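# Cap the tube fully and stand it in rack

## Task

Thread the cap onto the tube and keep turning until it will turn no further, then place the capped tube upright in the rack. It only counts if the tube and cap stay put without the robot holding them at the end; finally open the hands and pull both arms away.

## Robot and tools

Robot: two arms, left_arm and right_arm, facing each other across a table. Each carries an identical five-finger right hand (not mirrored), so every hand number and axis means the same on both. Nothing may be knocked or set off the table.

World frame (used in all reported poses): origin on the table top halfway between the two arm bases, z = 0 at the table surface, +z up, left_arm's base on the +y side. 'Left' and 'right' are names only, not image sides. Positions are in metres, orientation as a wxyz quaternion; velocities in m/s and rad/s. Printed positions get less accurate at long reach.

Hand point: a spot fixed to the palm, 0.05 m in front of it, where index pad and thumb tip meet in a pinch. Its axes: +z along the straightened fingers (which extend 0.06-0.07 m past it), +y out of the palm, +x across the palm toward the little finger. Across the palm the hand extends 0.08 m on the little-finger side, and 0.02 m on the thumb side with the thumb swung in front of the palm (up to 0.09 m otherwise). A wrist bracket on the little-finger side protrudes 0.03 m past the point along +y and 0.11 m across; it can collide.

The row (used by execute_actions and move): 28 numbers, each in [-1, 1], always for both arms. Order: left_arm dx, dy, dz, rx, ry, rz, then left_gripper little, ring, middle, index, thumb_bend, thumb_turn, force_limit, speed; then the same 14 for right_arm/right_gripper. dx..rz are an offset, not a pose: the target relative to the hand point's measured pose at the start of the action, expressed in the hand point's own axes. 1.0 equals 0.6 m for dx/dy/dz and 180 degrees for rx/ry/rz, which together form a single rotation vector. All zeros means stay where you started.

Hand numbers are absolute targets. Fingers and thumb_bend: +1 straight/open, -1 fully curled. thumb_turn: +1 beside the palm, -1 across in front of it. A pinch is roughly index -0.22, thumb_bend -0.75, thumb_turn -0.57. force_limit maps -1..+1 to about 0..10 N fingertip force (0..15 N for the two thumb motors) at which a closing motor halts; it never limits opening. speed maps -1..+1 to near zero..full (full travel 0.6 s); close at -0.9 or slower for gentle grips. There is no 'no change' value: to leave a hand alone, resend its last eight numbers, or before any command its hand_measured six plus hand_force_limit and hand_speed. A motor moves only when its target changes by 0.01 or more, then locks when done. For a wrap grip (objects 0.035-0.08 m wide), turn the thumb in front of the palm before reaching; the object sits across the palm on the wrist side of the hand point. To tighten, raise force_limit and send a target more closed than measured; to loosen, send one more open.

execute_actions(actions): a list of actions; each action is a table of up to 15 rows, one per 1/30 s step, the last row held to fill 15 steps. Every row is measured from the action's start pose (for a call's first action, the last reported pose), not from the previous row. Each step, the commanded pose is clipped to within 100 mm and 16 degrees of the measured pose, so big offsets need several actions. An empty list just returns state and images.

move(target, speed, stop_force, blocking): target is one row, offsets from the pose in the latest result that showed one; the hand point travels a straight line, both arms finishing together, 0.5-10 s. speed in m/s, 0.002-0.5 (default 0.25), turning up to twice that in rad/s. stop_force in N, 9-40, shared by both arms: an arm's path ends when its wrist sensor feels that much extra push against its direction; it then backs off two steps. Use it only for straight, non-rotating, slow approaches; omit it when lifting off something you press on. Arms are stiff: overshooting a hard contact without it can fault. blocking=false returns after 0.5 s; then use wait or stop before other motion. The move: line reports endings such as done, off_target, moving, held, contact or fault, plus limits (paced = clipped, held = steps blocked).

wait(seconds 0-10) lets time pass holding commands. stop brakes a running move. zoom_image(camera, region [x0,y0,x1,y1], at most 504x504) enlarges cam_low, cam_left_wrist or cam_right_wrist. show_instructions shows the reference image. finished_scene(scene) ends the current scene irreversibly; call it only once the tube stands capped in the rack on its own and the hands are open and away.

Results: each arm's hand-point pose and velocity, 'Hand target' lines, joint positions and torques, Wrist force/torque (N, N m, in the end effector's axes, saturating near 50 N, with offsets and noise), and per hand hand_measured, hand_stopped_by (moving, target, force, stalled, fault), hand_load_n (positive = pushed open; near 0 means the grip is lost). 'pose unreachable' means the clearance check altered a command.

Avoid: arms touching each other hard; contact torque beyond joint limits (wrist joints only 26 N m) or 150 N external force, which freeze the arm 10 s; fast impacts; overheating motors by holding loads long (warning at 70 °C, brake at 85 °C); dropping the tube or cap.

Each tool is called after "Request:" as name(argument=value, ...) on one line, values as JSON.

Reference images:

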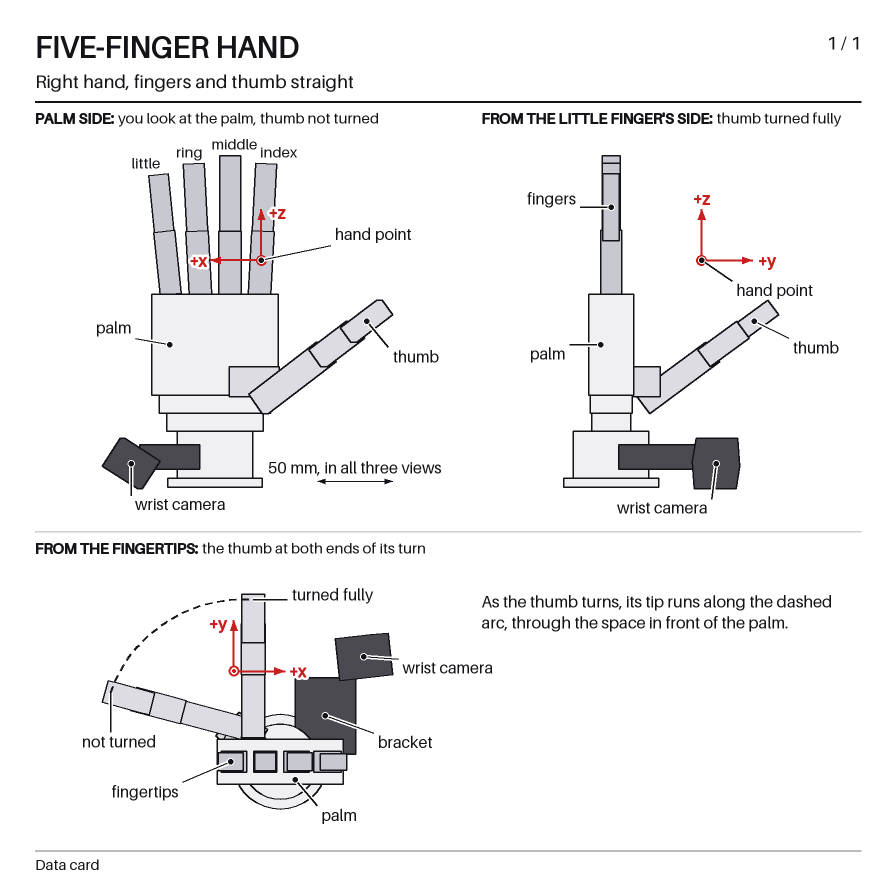

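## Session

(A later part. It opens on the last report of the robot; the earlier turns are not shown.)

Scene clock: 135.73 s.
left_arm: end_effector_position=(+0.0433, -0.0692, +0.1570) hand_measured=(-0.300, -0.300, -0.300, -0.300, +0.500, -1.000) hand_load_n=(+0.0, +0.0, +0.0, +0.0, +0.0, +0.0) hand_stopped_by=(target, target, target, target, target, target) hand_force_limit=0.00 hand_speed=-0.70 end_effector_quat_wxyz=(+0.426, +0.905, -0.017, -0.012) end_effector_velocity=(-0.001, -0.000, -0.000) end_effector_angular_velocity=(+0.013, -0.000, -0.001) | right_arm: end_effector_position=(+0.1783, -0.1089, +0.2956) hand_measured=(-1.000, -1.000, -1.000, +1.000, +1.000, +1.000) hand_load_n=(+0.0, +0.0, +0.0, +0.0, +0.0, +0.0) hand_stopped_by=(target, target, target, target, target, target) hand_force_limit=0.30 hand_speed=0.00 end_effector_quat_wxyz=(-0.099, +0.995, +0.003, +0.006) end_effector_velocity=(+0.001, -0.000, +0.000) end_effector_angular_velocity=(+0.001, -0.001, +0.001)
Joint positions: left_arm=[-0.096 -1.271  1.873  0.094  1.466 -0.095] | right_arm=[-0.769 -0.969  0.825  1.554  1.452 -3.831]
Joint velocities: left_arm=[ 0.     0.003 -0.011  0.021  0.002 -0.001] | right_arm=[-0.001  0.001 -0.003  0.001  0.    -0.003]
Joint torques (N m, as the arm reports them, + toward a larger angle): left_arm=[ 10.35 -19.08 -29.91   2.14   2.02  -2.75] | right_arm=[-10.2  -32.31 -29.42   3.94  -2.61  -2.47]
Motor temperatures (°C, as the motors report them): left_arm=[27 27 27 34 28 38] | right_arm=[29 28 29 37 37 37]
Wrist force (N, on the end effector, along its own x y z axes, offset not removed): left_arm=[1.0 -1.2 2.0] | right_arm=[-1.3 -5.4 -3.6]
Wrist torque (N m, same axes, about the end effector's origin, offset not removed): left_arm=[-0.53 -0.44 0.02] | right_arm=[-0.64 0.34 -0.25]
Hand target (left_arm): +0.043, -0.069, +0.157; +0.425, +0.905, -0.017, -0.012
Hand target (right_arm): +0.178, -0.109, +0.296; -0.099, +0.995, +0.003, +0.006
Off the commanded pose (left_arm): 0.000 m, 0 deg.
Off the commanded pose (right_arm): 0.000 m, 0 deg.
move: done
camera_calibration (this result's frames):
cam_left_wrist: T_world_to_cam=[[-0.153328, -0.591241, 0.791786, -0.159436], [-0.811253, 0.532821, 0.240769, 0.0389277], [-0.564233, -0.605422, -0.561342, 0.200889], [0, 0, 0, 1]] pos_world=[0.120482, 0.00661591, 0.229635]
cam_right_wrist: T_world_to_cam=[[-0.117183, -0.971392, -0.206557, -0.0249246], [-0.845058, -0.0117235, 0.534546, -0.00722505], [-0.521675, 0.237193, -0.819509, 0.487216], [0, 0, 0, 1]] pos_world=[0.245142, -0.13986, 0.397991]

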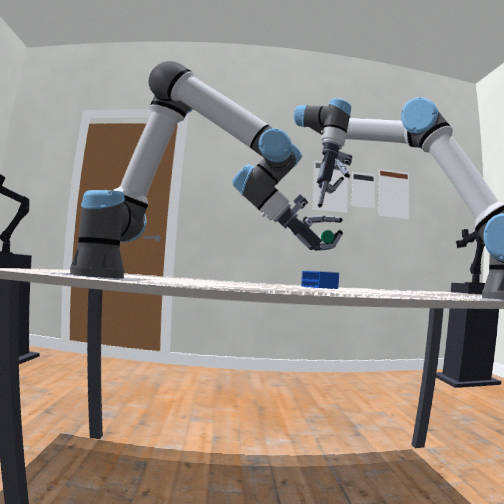

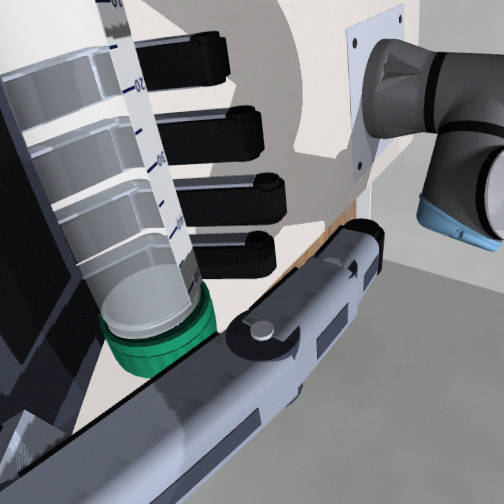

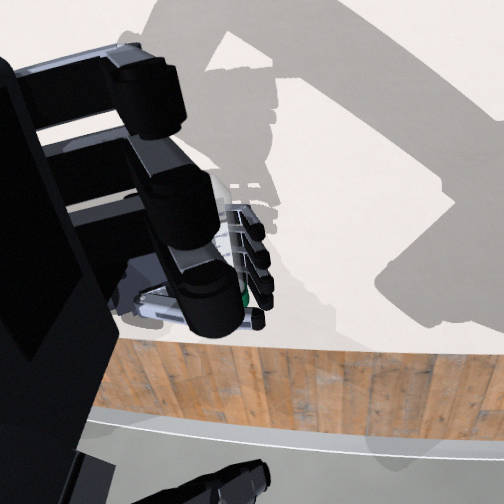

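Request:
move(target=[0,0,0,0,0,0,-0.3,-0.3,-0.3,-0.3,0.2,-1,0,-0.7,-0.02,0.036,0.178,0,0,0,-1,-1,-1,1,1,-1,0.3,0.5], speed=0.1)

Request:
zoom_image(camera="cam_low", region=[275,190,375,290])

Scene clock: 137.70 s.
left_arm: end_effector_position=(+0.0433, -0.0692, +0.1570) hand_measured=(-0.300, -0.300, -0.300, -0.300, +0.200, -1.000) hand_load_n=(+0.0, +0.0, +0.0, +0.0, +0.0, +0.0) hand_stopped_by=(target, target, target, target, target, target) hand_force_limit=0.00 hand_speed=-0.70 end_effector_quat_wxyz=(+0.426, +0.905, -0.017, -0.012) end_effector_velocity=(-0.000, +0.000, +0.000) end_effector_angular_velocity=(-0.000, +0.000, -0.000) | right_arm: end_effector_position=(+0.1675, -0.1091, +0.1867) hand_measured=(-1.000, -1.000, -1.000, +1.000, +1.000, -1.000) hand_load_n=(+0.0, +0.0, +0.0, +0.0, +0.0, +0.0) hand_stopped_by=(target, target, target, target, target, target) hand_force_limit=0.30 hand_speed=0.50 end_effector_quat_wxyz=(-0.099, +0.995, +0.003, +0.006) end_effector_velocity=(+0.001, -0.000, -0.002) end_effector_angular_velocity=(+0.000, -0.004, -0.001)
Joint positions: left_arm=[-0.096 -1.271  1.873  0.094  1.466 -0.095] | right_arm=[-0.754 -0.983  1.126  1.266  1.455 -3.816]
Joint velocities: left_arm=[-0.    -0.001  0.     0.     0.    -0.   ] | right_arm=[ 0.    -0.001  0.005 -0.007  0.004  0.001]
Joint torques (N m, as the arm reports them, + toward a larger angle): left_arm=[ -9.06 -40.48  -6.82  -1.77  -1.98  -0.92] | right_arm=[  8.69 -32.06  -8.     0.37   1.22   2.2 ]
Motor temperatures (°C, as the motors report them): left_arm=[27 27 27 34 28 38] | right_arm=[29 28 29 37 37 37]
Wrist force (N, on the end effector, along its own x y z axes, offset not removed): left_arm=[1.9 -1.1 1.9] | right_arm=[-3.3 -2.6 1.3]
Wrist torque (N m, same axes, about the end effector's origin, offset not removed): left_arm=[-0.53 -0.51 0.01] | right_arm=[-0.17 0.87 -0.30]
Hand target (left_arm): +0.043, -0.069, +0.157; +0.426, +0.905, -0.017, -0.012
Hand target (right_arm): +0.167, -0.109, +0.186; -0.099, +0.995, +0.003, +0.006
Off the commanded pose (left_arm): 0.000 m, 0 deg.
Off the commanded pose (right_arm): 0.000 m, 0 deg.
move: done
camera_calibration (this result's frames):
cam_left_wrist: T_world_to_cam=[[-0.153237, -0.591262, 0.791788, -0.159433], [-0.811308, 0.532727, 0.240795, 0.0389676], [-0.564179, -0.605485, -0.561329, 0.200915], [0, 0, 0, 1]] pos_world=[0.120536, 0.0066254, 0.229633]
cam_right_wrist: T_world_to_cam=[[-0.117182, -0.971406, -0.20649, -0.0489359], [-0.845058, -0.0116872, 0.534547, 0.0418489], [-0.521675, 0.237135, -0.819525, 0.392429], [0, 0, 0, 1]] pos_world=[0.234351, -0.140106, 0.289131]

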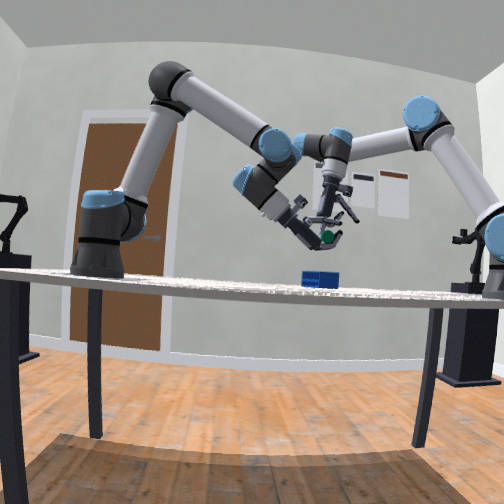

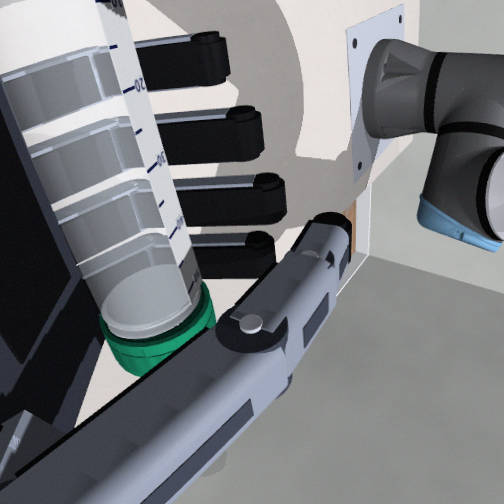

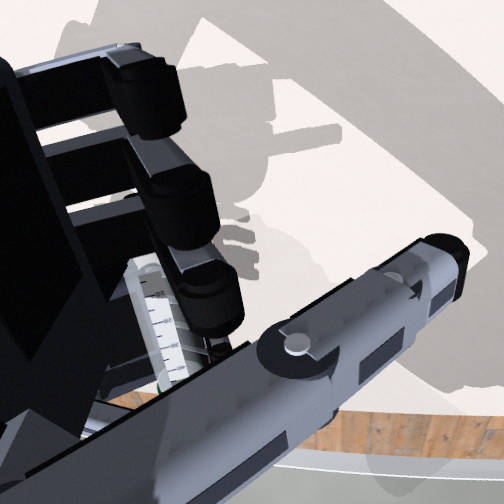

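Region (275, 190, 375, 290) of cam_low's 504x504 image, scaled by 5.040, with more detail than that image has.

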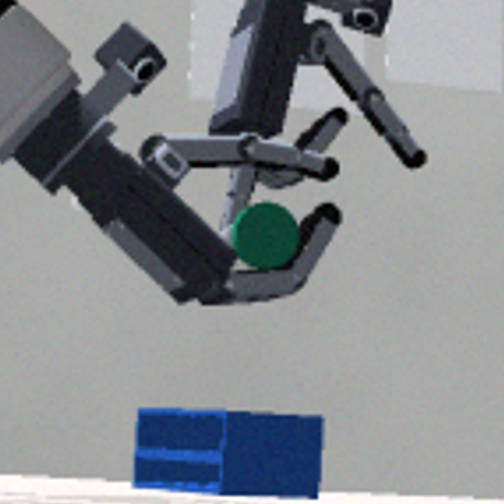

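Request:
move(target=[0,0,0,0,0,0,-0.3,-0.3,-0.3,-0.3,0.2,-1,0,-0.7,-0.055,0,0,0,0,0,-1,-1,-1,1,1,-1,0.3,0.5], speed=0.02)

Scene clock: 139.87 s.
left_arm: end_effector_position=(+0.0433, -0.0692, +0.1570) hand_measured=(-0.300, -0.300, -0.300, -0.300, +0.200, -1.000) hand_load_n=(+0.0, +0.0, +0.0, +0.0, +0.0, +0.0) hand_stopped_by=(target, target, target, target, target, target) hand_force_limit=0.00 hand_speed=-0.70 end_effector_quat_wxyz=(+0.426, +0.905, -0.017, -0.012) end_effector_velocity=(+0.000, -0.000, -0.001) end_effector_angular_velocity=(+0.001, -0.000, +0.000) | right_arm: end_effector_position=(+0.1347, -0.1092, +0.1864) hand_measured=(-1.000, -1.000, -1.000, +1.000, +1.000, -1.000) hand_load_n=(+0.0, +0.0, +0.0, +0.0, +0.0, +0.0) hand_stopped_by=(target, target, target, target, target, target) hand_force_limit=0.30 hand_speed=0.50 end_effector_quat_wxyz=(-0.099, +0.995, +0.003, +0.006) end_effector_velocity=(-0.002, -0.000, +0.000) end_effector_angular_velocity=(+0.000, -0.001, -0.001)
Joint positions: left_arm=[-0.096 -1.271  1.873  0.094  1.466 -0.095] | right_arm=[-0.704 -1.017  1.18   1.24   1.463 -3.766]
Joint velocities: left_arm=[ 0.     0.002 -0.     0.     0.    -0.   ] | right_arm=[ 0.004 -0.003  0.004 -0.002  0.002  0.004]
Joint torques (N m, as the arm reports them, + toward a larger angle): left_arm=[  5.27 -39.31  -6.99  -1.04  -1.94  -0.48] | right_arm=[  8.41 -48.85  -7.08   0.36   2.85   2.31]
Motor temperatures (°C, as the motors report them): left_arm=[27 27 27 34 28 38] | right_arm=[29 28 29 37 37 37]
Wrist force (N, on the end effector, along its own x y z axes, offset not removed): left_arm=[0.7 -1.2 -0.5] | right_arm=[-5.7 -2.4 2.5]
Wrist torque (N m, same axes, about the end effector's origin, offset not removed): left_arm=[-0.37 -0.30 -0.04] | right_arm=[-0.59 1.10 -0.47]
Hand target (left_arm): +0.043, -0.069, +0.157; +0.426, +0.905, -0.017, -0.012
Hand target (right_arm): +0.134, -0.109, +0.186; -0.099, +0.995, +0.003, +0.006
Off the commanded pose (left_arm): 0.000 m, 0 deg.
Off the commanded pose (right_arm): 0.000 m, 0 deg.
move: done
camera_calibration (this result's frames):
cam_left_wrist: T_world_to_cam=[[-0.15327, -0.591251, 0.79179, -0.159437], [-0.811278, 0.532772, 0.240793, 0.0389418], [-0.564213, -0.605455, -0.561327, 0.200898], [0, 0, 0, 1]] pos_world=[0.120505, 0.00662028, 0.229633]
cam_right_wrist: T_world_to_cam=[[-0.117187, -0.971402, -0.206506, -0.0529559], [-0.845019, -0.0117096, 0.534607, 0.0143234], [-0.521737, 0.237151, -0.819482, 0.375073], [0, 0, 0, 1]] pos_world=[0.201587, -0.140223, 0.288773]

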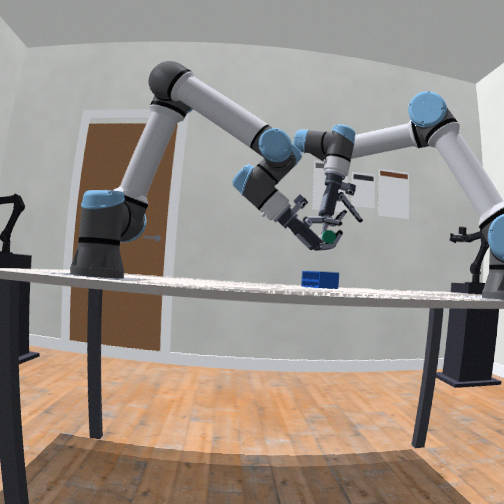

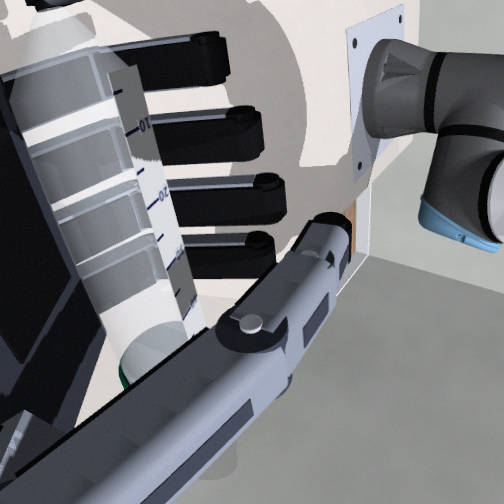

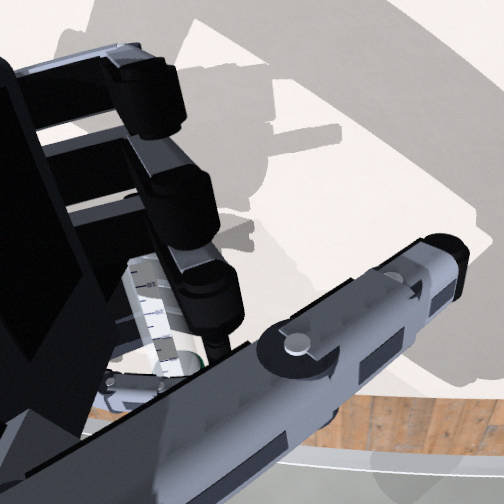

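Request:
execute_actions(actions=[[[0,0,0,0,0,0,0.1,0.1,0.1,0.1,0.2,-1,0,-0.6,0.02,0.02,-0.1,0,0,0,-1,-1,-1,1,1,-1,0.3,0.5]],[[0,0,0,0,0,0,0.1,0.1,0.1,0.1,-1,-1,0,-0.3,0.0,0.03,-0.1,0,0,0,-1,-1,-1,1,1,-1,0.3,0.5]],[[0,0,0,0,0,0,0.1,0.1,0.1,0.1,-1,-1,0,-0.3,0,0,0,0,0,0,-1,-1,-1,1,1,-1,0.3,0.5]],[[0,0,0,0,0,0,0.1,0.1,0.1,0.1,-1,-1,0,-0.3,0,0,0,0,0,0,-1,-1,-1,1,1,-1,0.3,0.5]]])

Request:
zoom_image(camera="cam_low", region=[275,190,375,290])

Scene clock: 142.17 s.
left_arm: end_effector_position=(+0.0433, -0.0692, +0.1570) hand_measured=(+0.100, +0.100, +0.100, +0.100, -0.830, -1.000) hand_load_n=(+0.0, +0.0, +0.0, +0.0, +0.0, +0.0) hand_stopped_by=(target, target, target, target, moving, target) hand_force_limit=0.00 hand_speed=-0.30 end_effector_quat_wxyz=(+0.426, +0.905, -0.017, -0.012) end_effector_velocity=(+0.000, +0.000, +0.000) end_effector_angular_velocity=(-0.000, -0.000, +0.001) | right_arm: end_effector_position=(+0.1454, -0.1610, +0.2960) hand_measured=(-1.000, -1.000, -1.000, +1.000, +1.000, -1.000) hand_load_n=(+0.0, +0.0, +0.0, +0.0, +0.0, +0.0) hand_stopped_by=(target, target, target, target, target, target) hand_force_limit=0.30 hand_speed=0.50 end_effector_quat_wxyz=(-0.099, +0.995, +0.003, +0.006) end_effector_velocity=(+0.000, -0.000, +0.000) end_effector_angular_velocity=(-0.002, -0.000, +0.000)
Joint positions: left_arm=[-0.096 -1.271  1.873  0.094  1.466 -0.095] | right_arm=[-0.787 -1.15   1.102  1.46   1.45  -3.848]
Joint velocities: left_arm=[ 0.001 -0.     0.     0.    -0.     0.   ] | right_arm=[ 0.     0.     0.     0.001  0.001 -0.001]
Joint torques (N m, as the arm reports them, + toward a larger angle): left_arm=[  7.07 -39.7   -6.94  -0.93  -1.9   -0.56] | right_arm=[  6.3  -28.53  -9.47   0.66   1.17   2.19]
Motor temperatures (°C, as the motors report them): left_arm=[27 27 27 34 28 38] | right_arm=[29 28 29 37 37 37]
Wrist force (N, on the end effector, along its own x y z axes, offset not removed): left_arm=[0.1 -1.0 2.7] | right_arm=[-0.4 -3.1 -3.3]
Wrist torque (N m, same axes, about the end effector's origin, offset not removed): left_arm=[-0.55 -0.31 -0.11] | right_arm=[-0.31 0.70 -0.15]
Hand target (left_arm): +0.043, -0.069, +0.157; +0.426, +0.905, -0.017, -0.012
Hand target (right_arm): +0.145, -0.161, +0.296; -0.099, +0.995, +0.003, +0.006
Off the commanded pose (left_arm): 0.000 m, 0 deg.
Off the commanded pose (right_arm): 0.000 m, 0 deg.
camera_calibration (this result's frames):
cam_left_wrist: T_world_to_cam=[[-0.15327, -0.591251, 0.791789, -0.159437], [-0.811278, 0.532772, 0.240793, 0.0389419], [-0.564212, -0.605455, -0.561327, 0.200898], [0, 0, 0, 1]] pos_world=[0.120505, 0.00662034, 0.229633]
cam_right_wrist: T_world_to_cam=[[-0.117238, -0.971277, -0.207064, -0.0792116], [-0.845309, -0.0118399, 0.534146, -0.0357239], [-0.521256, 0.237655, -0.819642, 0.48283], [0, 0, 0, 1]] pos_world=[0.212194, -0.192107, 0.398428]

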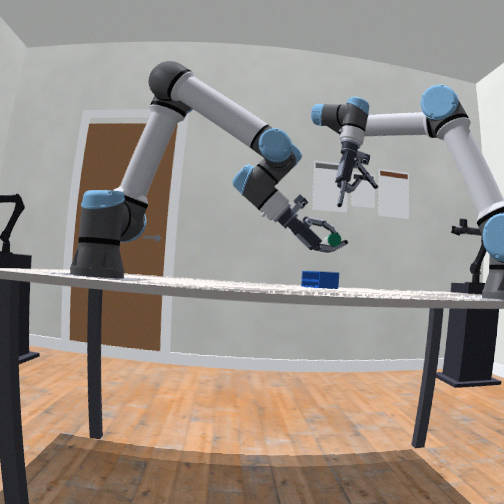

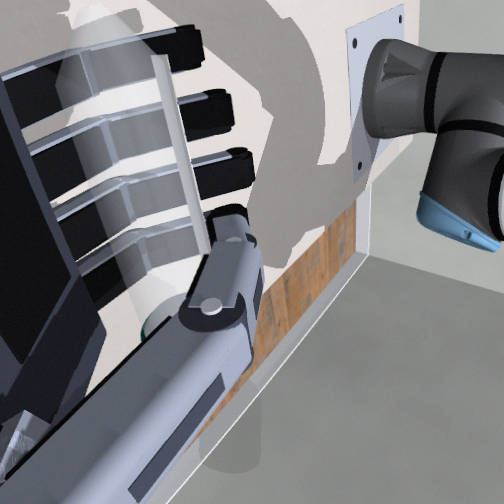

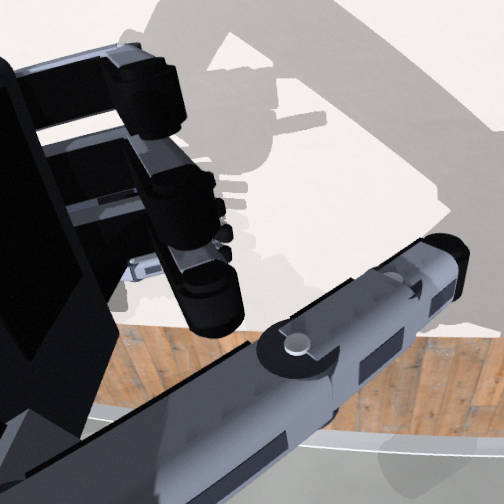

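Region (275, 190, 375, 290) of cam_low's 504x504 image, scaled by 5.040, with more detail than that image has.

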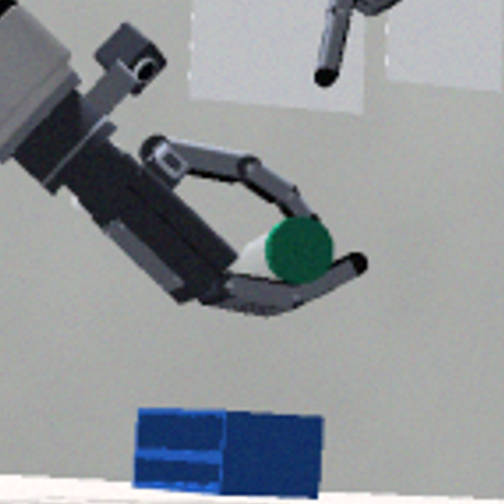

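Request:
execute_actions(actions=[[[0,0,0,0,0,0,0.1,0.1,0.1,0.1,-0.99,-1,1,-0.8,0,0,0,0,0,0,-1,-1,0.12,0.12,0.42,-1,0.3,0]],[[0,0,0,0,0,0,0.1,0.1,0.1,0.1,-0.99,-1,1,-0.8,0,0,0,0,0,0,-1,-1,0.12,0.12,0.42,-1,0.3,0]]])

Request:
zoom_image(camera="cam_low", region=[275,190,375,290])

Scene clock: 143.37 s.
left_arm: end_effector_position=(+0.0433, -0.0692, +0.1570) hand_measured=(+0.100, +0.100, +0.100, +0.100, -0.980, -1.000) hand_load_n=(+0.0, +0.5, +0.0, +1.5, +9.0, +0.5) hand_stopped_by=(target, target, target, target, target, target) hand_force_limit=1.00 hand_speed=-0.80 end_effector_quat_wxyz=(+0.426, +0.905, -0.017, -0.012) end_effector_velocity=(+0.000, +0.000, +0.000) end_effector_angular_velocity=(-0.001, +0.000, +0.000) | right_arm: end_effector_position=(+0.1454, -0.1610, +0.2960) hand_measured=(-1.000, -1.000, +0.120, +0.120, +0.420, -1.000) hand_load_n=(+0.0, +0.0, +0.0, +0.0, +0.0, +0.0) hand_stopped_by=(target, target, target, target, target, target) hand_force_limit=0.30 hand_speed=0.00 end_effector_quat_wxyz=(-0.099, +0.995, +0.003, +0.006) end_effector_velocity=(+0.000, -0.000, +0.000) end_effector_angular_velocity=(+0.000, -0.001, -0.000)
Joint positions: left_arm=[-0.096 -1.271  1.873  0.094  1.466 -0.095] | right_arm=[-0.787 -1.15   1.102  1.46   1.45  -3.848]
Joint velocities: left_arm=[ 0.    -0.001  0.    -0.    -0.    -0.   ] | right_arm=[-0.    -0.001 -0.    -0.001  0.001 -0.   ]
Joint torques (N m, as the arm reports them, + toward a larger angle): left_arm=[  7.63 -40.18  -7.37  -0.99  -1.96  -0.37] | right_arm=[  6.47 -29.77 -11.18   0.85   1.14   1.87]
Motor temperatures (°C, as the motors report them): left_arm=[27 27 27 34 28 38] | right_arm=[29 28 29 37 37 37]
Wrist force (N, on the end effector, along its own x y z axes, offset not removed): left_arm=[0.9 -2.1 1.0] | right_arm=[0.4 -2.5 0.7]
Wrist torque (N m, same axes, about the end effector's origin, offset not removed): left_arm=[-0.58 -0.39 -0.10] | right_arm=[-0.38 0.12 0.02]
Hand target (left_arm): +0.043, -0.069, +0.157; +0.426, +0.905, -0.017, -0.012
Hand target (right_arm): +0.145, -0.161, +0.296; -0.099, +0.995, +0.003, +0.006
Off the commanded pose (left_arm): 0.000 m, 0 deg.
Off the commanded pose (right_arm): 0.000 m, 0 deg.
camera_calibration (this result's frames):
cam_left_wrist: T_world_to_cam=[[-0.15327, -0.591251, 0.79179, -0.159437], [-0.811278, 0.532772, 0.240793, 0.0389419], [-0.564212, -0.605455, -0.561327, 0.200898], [0, 0, 0, 1]] pos_world=[0.120505, 0.0066203, 0.229633]
cam_right_wrist: T_world_to_cam=[[-0.117238, -0.971277, -0.207064, -0.0792117], [-0.845309, -0.0118401, 0.534146, -0.0357239], [-0.521256, 0.237655, -0.819642, 0.48283], [0, 0, 0, 1]] pos_world=[0.212194, -0.192107, 0.398428]

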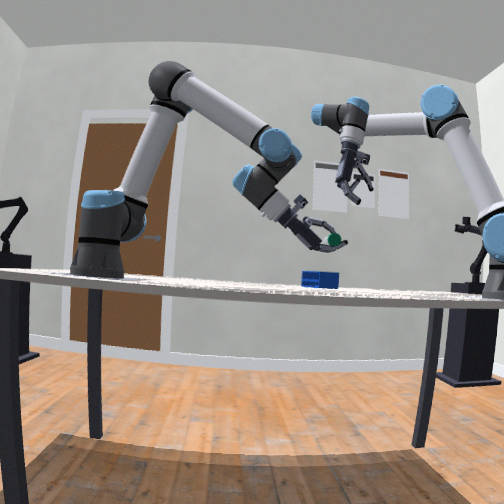

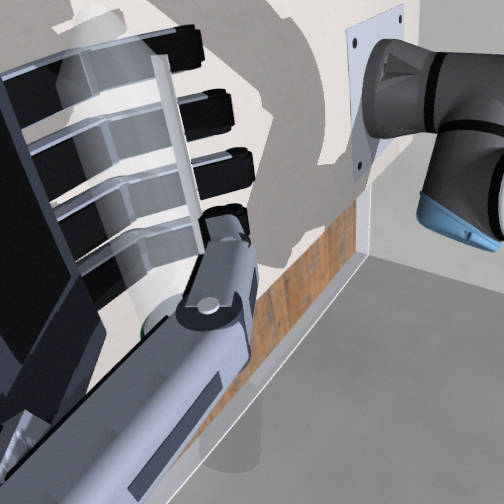

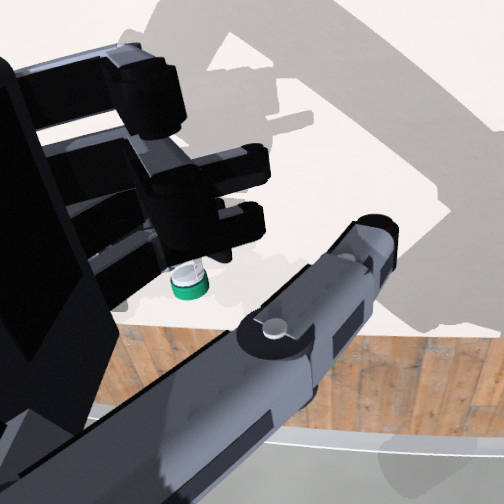

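Region (275, 190, 375, 290) of cam_low's 504x504 image, scaled by 5.040, with more detail than that image has.

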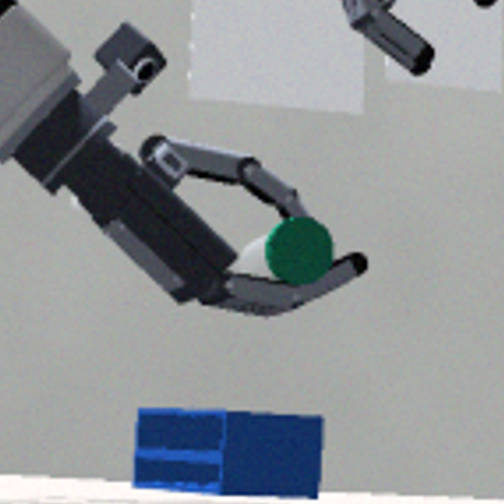

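Request:
move(target=[0,0.043,-0.051,-0.22,0,0,0.1,0.1,0.06,0.08,-1,-1,1,-0.8,0,0,0,0.285,0,0,-1,-1,0.12,0.12,0.42,-1,0.3,0], speed=0.4)

Request:
move(target=[0,0,0,0,0,-0.5,0.1,0.1,0.06,0.08,-1,-1,1,-0.8,-0.235,-0.051,0.229,0,0,0,-1,-1,0.12,0.12,0.42,-1,0.3,0], speed=0.4)

Request:
zoom_image(camera="cam_low", region=[275,170,375,270])

Scene clock: 145.53 s.
left_arm: end_effector_position=(+0.0438, -0.0618, +0.1965) hand_measured=(+0.100, +0.100, +0.060, +0.080, -0.980, -1.000) hand_load_n=(+0.0, +0.0, +2.0, +1.0, +12.0, +1.0) hand_stopped_by=(target, target, target, target, stalled, target) hand_force_limit=1.00 hand_speed=-0.80 end_effector_quat_wxyz=(+0.707, +0.707, -0.013, -0.017) end_effector_velocity=(-0.000, -0.000, -0.001) end_effector_angular_velocity=(-0.006, -0.000, -0.000) | right_arm: end_effector_position=(+0.1454, -0.1612, +0.2962) hand_measured=(-1.000, -1.000, +0.120, +0.120, +0.420, -1.000) hand_load_n=(+0.0, +0.0, +0.0, +0.0, +0.0, +0.0) hand_stopped_by=(target, target, target, target, target, target) hand_force_limit=0.30 hand_speed=0.00 end_effector_quat_wxyz=(-0.520, +0.854, +0.005, +0.005) end_effector_velocity=(+0.000, +0.000, -0.001) end_effector_angular_velocity=(+0.010, +0.002, -0.002)
Joint positions: left_arm=[-0.108 -1.232  2.219 -0.987  1.419 -0.006] | right_arm=[-1.23  -1.632  1.785  0.751  0.625 -3.957]
Joint velocities: left_arm=[ 0.     0.006  0.001 -0.013  0.     0.002] | right_arm=[-0.005 -0.003  0.008 -0.013 -0.009  0.006]
Joint torques (N m, as the arm reports them, + toward a larger angle): left_arm=[ 10.99 -17.57  -1.54  -3.87   1.58   2.78] | right_arm=[ -9.62 -23.6   -8.16  -0.24  -3.65   2.3 ]
Motor temperatures (°C, as the motors report them): left_arm=[27 27 27 34 28 38] | right_arm=[29 28 29 37 37 37]
Wrist force (N, on the end effector, along its own x y z axes, offset not removed): left_arm=[0.5 0.3 1.3] | right_arm=[-1.4 -2.0 -0.5]
Wrist torque (N m, same axes, about the end effector's origin, offset not removed): left_arm=[-0.35 -0.30 0.02] | right_arm=[-0.12 0.21 -0.09]
Hand target (left_arm): +0.044, -0.062, +0.197; +0.707, +0.707, -0.013, -0.017
Hand target (right_arm): +0.145, -0.161, +0.296; -0.520, +0.854, +0.005, +0.005
Off the commanded pose (left_arm): 0.000 m, 0 deg.
Off the commanded pose (right_arm): 0.000 m, 0 deg.
move: done
camera_calibration (this result's frames):
cam_left_wrist: T_world_to_cam=[[-0.126055, 0.0488776, 0.990818, -0.187005], [-0.811315, 0.569669, -0.13132, 0.101304], [-0.570857, -0.820419, -0.0321548, 0.110819], [0, 0, 0, 1]] pos_world=[0.121878, 0.0423484, 0.202155]
cam_right_wrist: T_world_to_cam=[[-0.110424, -0.448443, -0.886964, 0.205316], [-0.84128, -0.433004, 0.323661, -0.0419215], [-0.529202, 0.781925, -0.329452, 0.42678], [0, 0, 0, 1]] pos_world=[0.213257, -0.25979, 0.33628]

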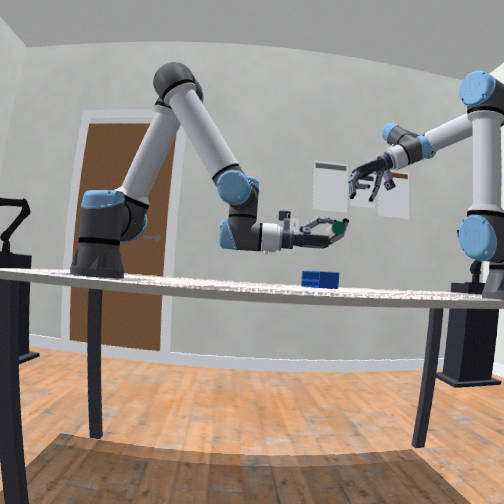

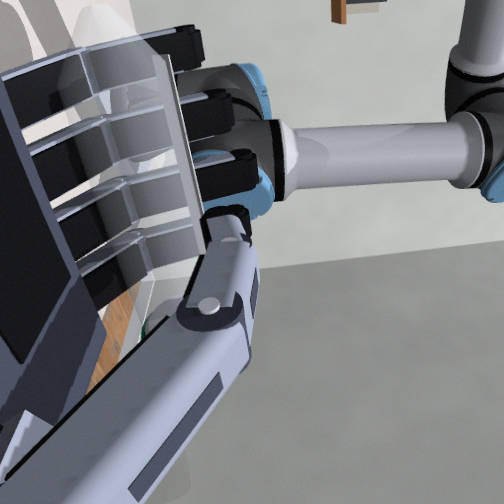

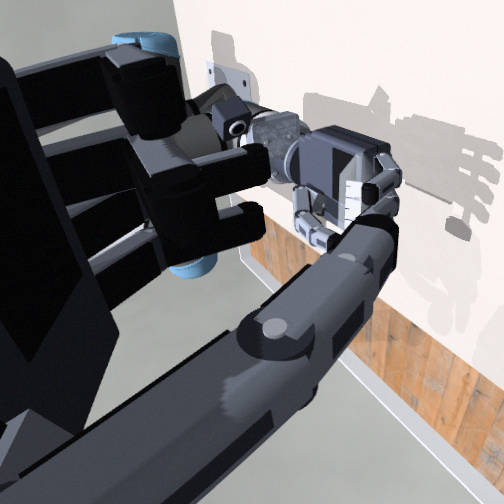

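Scene clock: 148.10 s.
left_arm: end_effector_position=(+0.0436, -0.0620, +0.1962) hand_measured=(+0.100, +0.100, +0.060, +0.080, -0.980, -1.000) hand_load_n=(+0.0, +0.0, +2.0, +1.0, +12.0, +1.0) hand_stopped_by=(target, target, target, target, stalled, target) hand_force_limit=1.00 hand_speed=-0.80 end_effector_quat_wxyz=(+0.488, +0.509, +0.491, -0.512) end_effector_velocity=(-0.000, -0.000, +0.001) end_effector_angular_velocity=(+0.002, +0.013, -0.001) | right_arm: end_effector_position=(+0.0043, -0.0257, +0.2586) hand_measured=(-1.000, -1.000, +0.120, +0.120, +0.420, -1.000) hand_load_n=(+0.0, +0.0, +0.0, +0.0, +0.0, +0.0) hand_stopped_by=(target, target, target, target, target, target) hand_force_limit=0.30 hand_speed=0.00 end_effector_quat_wxyz=(-0.520, +0.854, +0.005, +0.004) end_effector_velocity=(-0.001, +0.001, -0.000) end_effector_angular_velocity=(-0.000, +0.002, -0.001)
Joint positions: left_arm=[-0.356 -1.317  2.221 -0.904  1.17  -1.577] | right_arm=[-0.608 -1.525  1.715  0.35   1.106 -3.418]
Joint velocities: left_arm=[-0.002 -0.004 -0.002  0.008 -0.001 -0.014] | right_arm=[ 0.004  0.003 -0.002 -0.002  0.004  0.004]
Joint torques (N m, as the arm reports them, + toward a larger angle): left_arm=[-10.35 -36.08 -25.43   0.52  -1.61  -2.8 ] | right_arm=[  8.44 -11.79 -32.09  -1.56   2.61   2.15]
Motor temperatures (°C, as the motors report them): left_arm=[27 27 27 34 28 38] | right_arm=[29 28 29 37 37 37]
Wrist force (N, on the end effector, along its own x y z axes, offset not removed): left_arm=[0.8 -1.6 0.5] | right_arm=[2.5 -2.3 -0.1]
Wrist torque (N m, same axes, about the end effector's origin, offset not removed): left_arm=[-0.54 -0.33 -0.03] | right_arm=[-0.30 -0.02 0.17]
Hand target (left_arm): +0.044, -0.062, +0.196; +0.487, +0.509, +0.491, -0.512
Hand target (right_arm): +0.004, -0.026, +0.259; -0.520, +0.854, +0.005, +0.004
Off the commanded pose (left_arm): 0.000 m, 0 deg.
Off the commanded pose (right_arm): 0.000 m, 0 deg.
move: done
camera_calibration (this result's frames):
cam_left_wrist: T_world_to_cam=[[0.991736, 0.00181994, 0.128279, -0.0691064], [-0.109005, 0.539223, 0.835079, -0.120918], [-0.0676511, -0.842161, 0.534966, -0.0239545], [0, 0, 0, 1]] pos_world=[0.0537341, 0.0451541, 0.122656]
cam_right_wrist: T_world_to_cam=[[-0.110916, -0.447933, -0.88716, 0.217314], [-0.841038, -0.433282, 0.323917, -0.0899082], [-0.529484, 0.782063, -0.328671, 0.233506], [0, 0, 0, 1]] pos_world=[0.072125, -0.12423, 0.298662]

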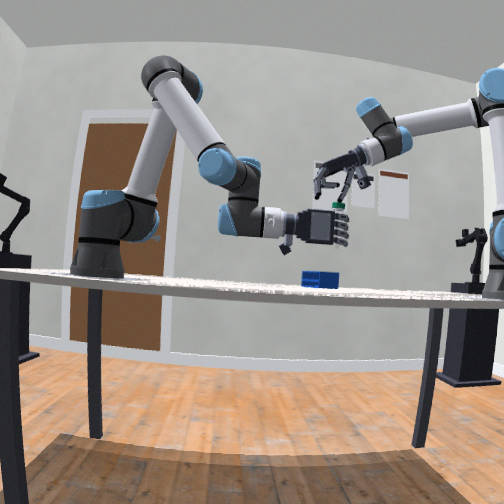

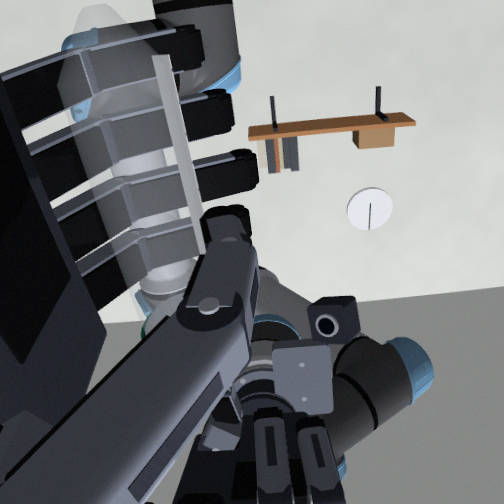

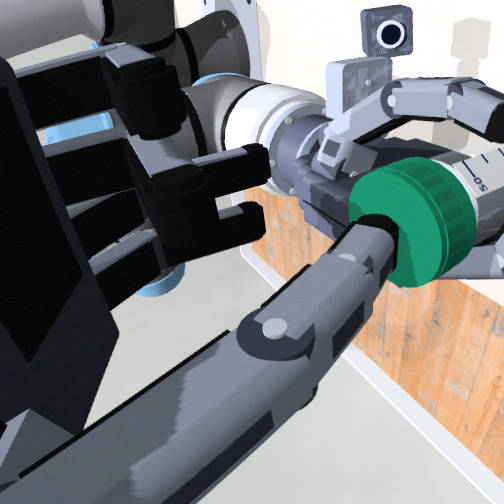

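Region (275, 170, 375, 270) of cam_low's 504x504 image, scaled by 5.040, with more detail than that image has.

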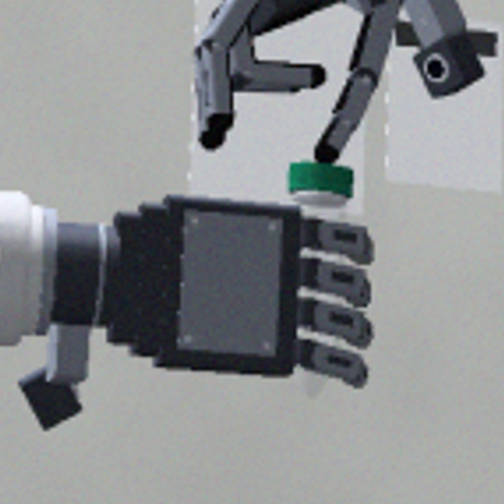

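Request:
execute_actions(actions=[[[0,0,-0.037,0,0,0,0.1,0.1,0.06,0.08,-1,-1,1,-0.8,0,-0.003,-0.002,0,0,0,-1,-1,0.12,0.12,0.42,-1,0.3,0]],[[0,0,0,0,0,0,0.1,0.1,0.06,0.08,-1,-1,1,-0.8,0,0.028,0.015,0,0,0,-1,-1,0.12,0.12,0.42,-1,0.3,0]],[[0,0,0,0,0,0,0.1,0.1,0.06,0.08,-1,-1,1,-0.8,0,0,0,0,0,0,-1,-1,0.03,0.03,0.25,-1,-0.5,-0.5]]])

Request:
zoom_image(camera="cam_low", region=[275,170,375,270])

Scene clock: 149.83 s.
left_arm: end_effector_position=(+0.0444, -0.0403, +0.1962) hand_measured=(+0.100, +0.100, +0.060, +0.080, -0.980, -1.000) hand_load_n=(+0.0, +0.0, +2.5, +0.0, +10.5, +2.0) hand_stopped_by=(target, target, target, target, stalled, target) hand_force_limit=1.00 hand_speed=-0.80 end_effector_quat_wxyz=(+0.488, +0.509, +0.491, -0.512) end_effector_velocity=(+0.000, -0.000, -0.001) end_effector_angular_velocity=(+0.002, -0.000, +0.000) | right_arm: end_effector_position=(+0.0044, -0.0257, +0.2419) hand_measured=(-1.000, -1.000, +0.030, +0.030, +0.252, -1.000) hand_load_n=(+0.0, +0.0, +0.0, +0.0, +1.0, +0.5) hand_stopped_by=(target, target, target, target, moving, target) hand_force_limit=-0.50 hand_speed=-0.50 end_effector_quat_wxyz=(-0.520, +0.854, +0.005, +0.004) end_effector_velocity=(-0.000, -0.000, +0.000) end_effector_angular_velocity=(-0.001, +0.002, -0.000)
Joint positions: left_arm=[-0.382 -1.36   2.282 -0.921  1.145 -1.577] | right_arm=[-0.608 -1.517  1.75   0.307  1.106 -3.419]
Joint velocities: left_arm=[ 0.     0.002 -0.     0.    -0.    -0.001] | right_arm=[-0.     0.    -0.001  0.002 -0.     0.001]
Joint torques (N m, as the arm reports them, + toward a larger angle): left_arm=[  7.43 -14.97 -23.82  -1.13   1.07   2.24] | right_arm=[ -4.18 -21.59 -32.22   1.6   -2.89   0.4 ]
Motor temperatures (°C, as the motors report them): left_arm=[27 27 27 34 28 38] | right_arm=[29 28 29 37 37 37]
Wrist force (N, on the end effector, along its own x y z axes, offset not removed): left_arm=[-0.1 -0.8 0.9] | right_arm=[-2.5 -1.9 -6.1]
Wrist torque (N m, same axes, about the end effector's origin, offset not removed): left_arm=[-0.49 -0.27 -0.07] | right_arm=[0.06 0.78 -0.02]
Hand target (left_arm): +0.044, -0.040, +0.196; +0.488, +0.509, +0.491, -0.512
Hand target (right_arm): +0.004, -0.026, +0.242; -0.520, +0.854, +0.005, +0.004
Off the commanded pose (left_arm): 0.000 m, 0 deg.
Off the commanded pose (right_arm): 0.000 m, 0 deg.
camera_calibration (this result's frames):
cam_left_wrist: T_world_to_cam=[[0.991758, 0.00168525, 0.128116, -0.0699673], [-0.108795, 0.539241, 0.835095, -0.132578], [-0.0676781, -0.84215, 0.534979, -0.00563436], [0, 0, 0, 1]] pos_world=[0.0545855, 0.0668646, 0.122694]
cam_right_wrist: T_world_to_cam=[[-0.110997, -0.448132, -0.88705, 0.202475], [-0.841013, -0.433202, 0.324087, -0.0843857], [-0.529506, 0.781994, -0.328801, 0.228158], [0, 0, 0, 1]] pos_world=[0.0723158, -0.124239, 0.281973]

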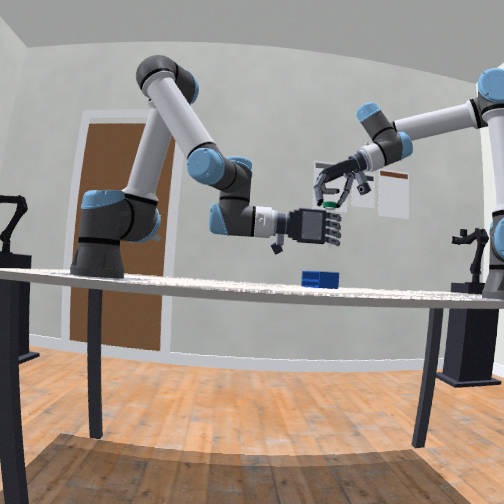

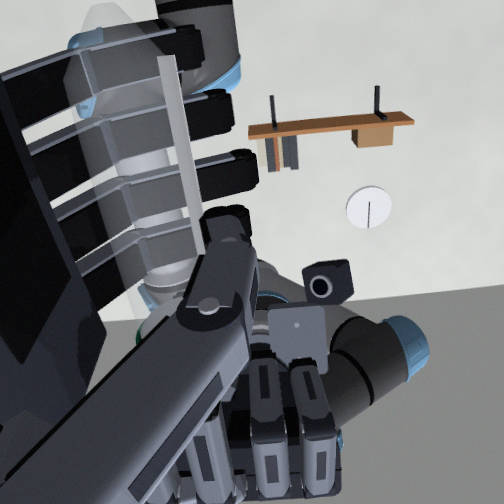

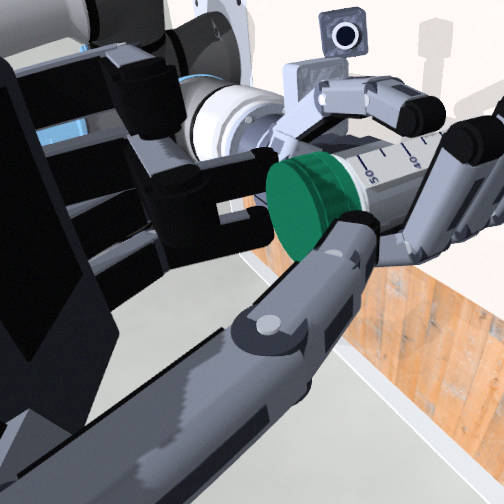

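Region (275, 170, 375, 270) of cam_low's 504x504 image, scaled by 5.040, with more detail than that image has.

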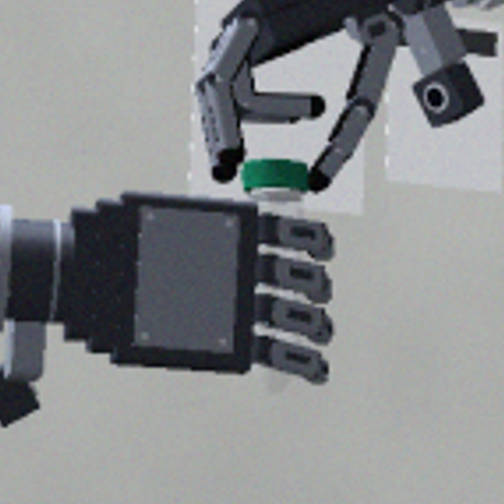

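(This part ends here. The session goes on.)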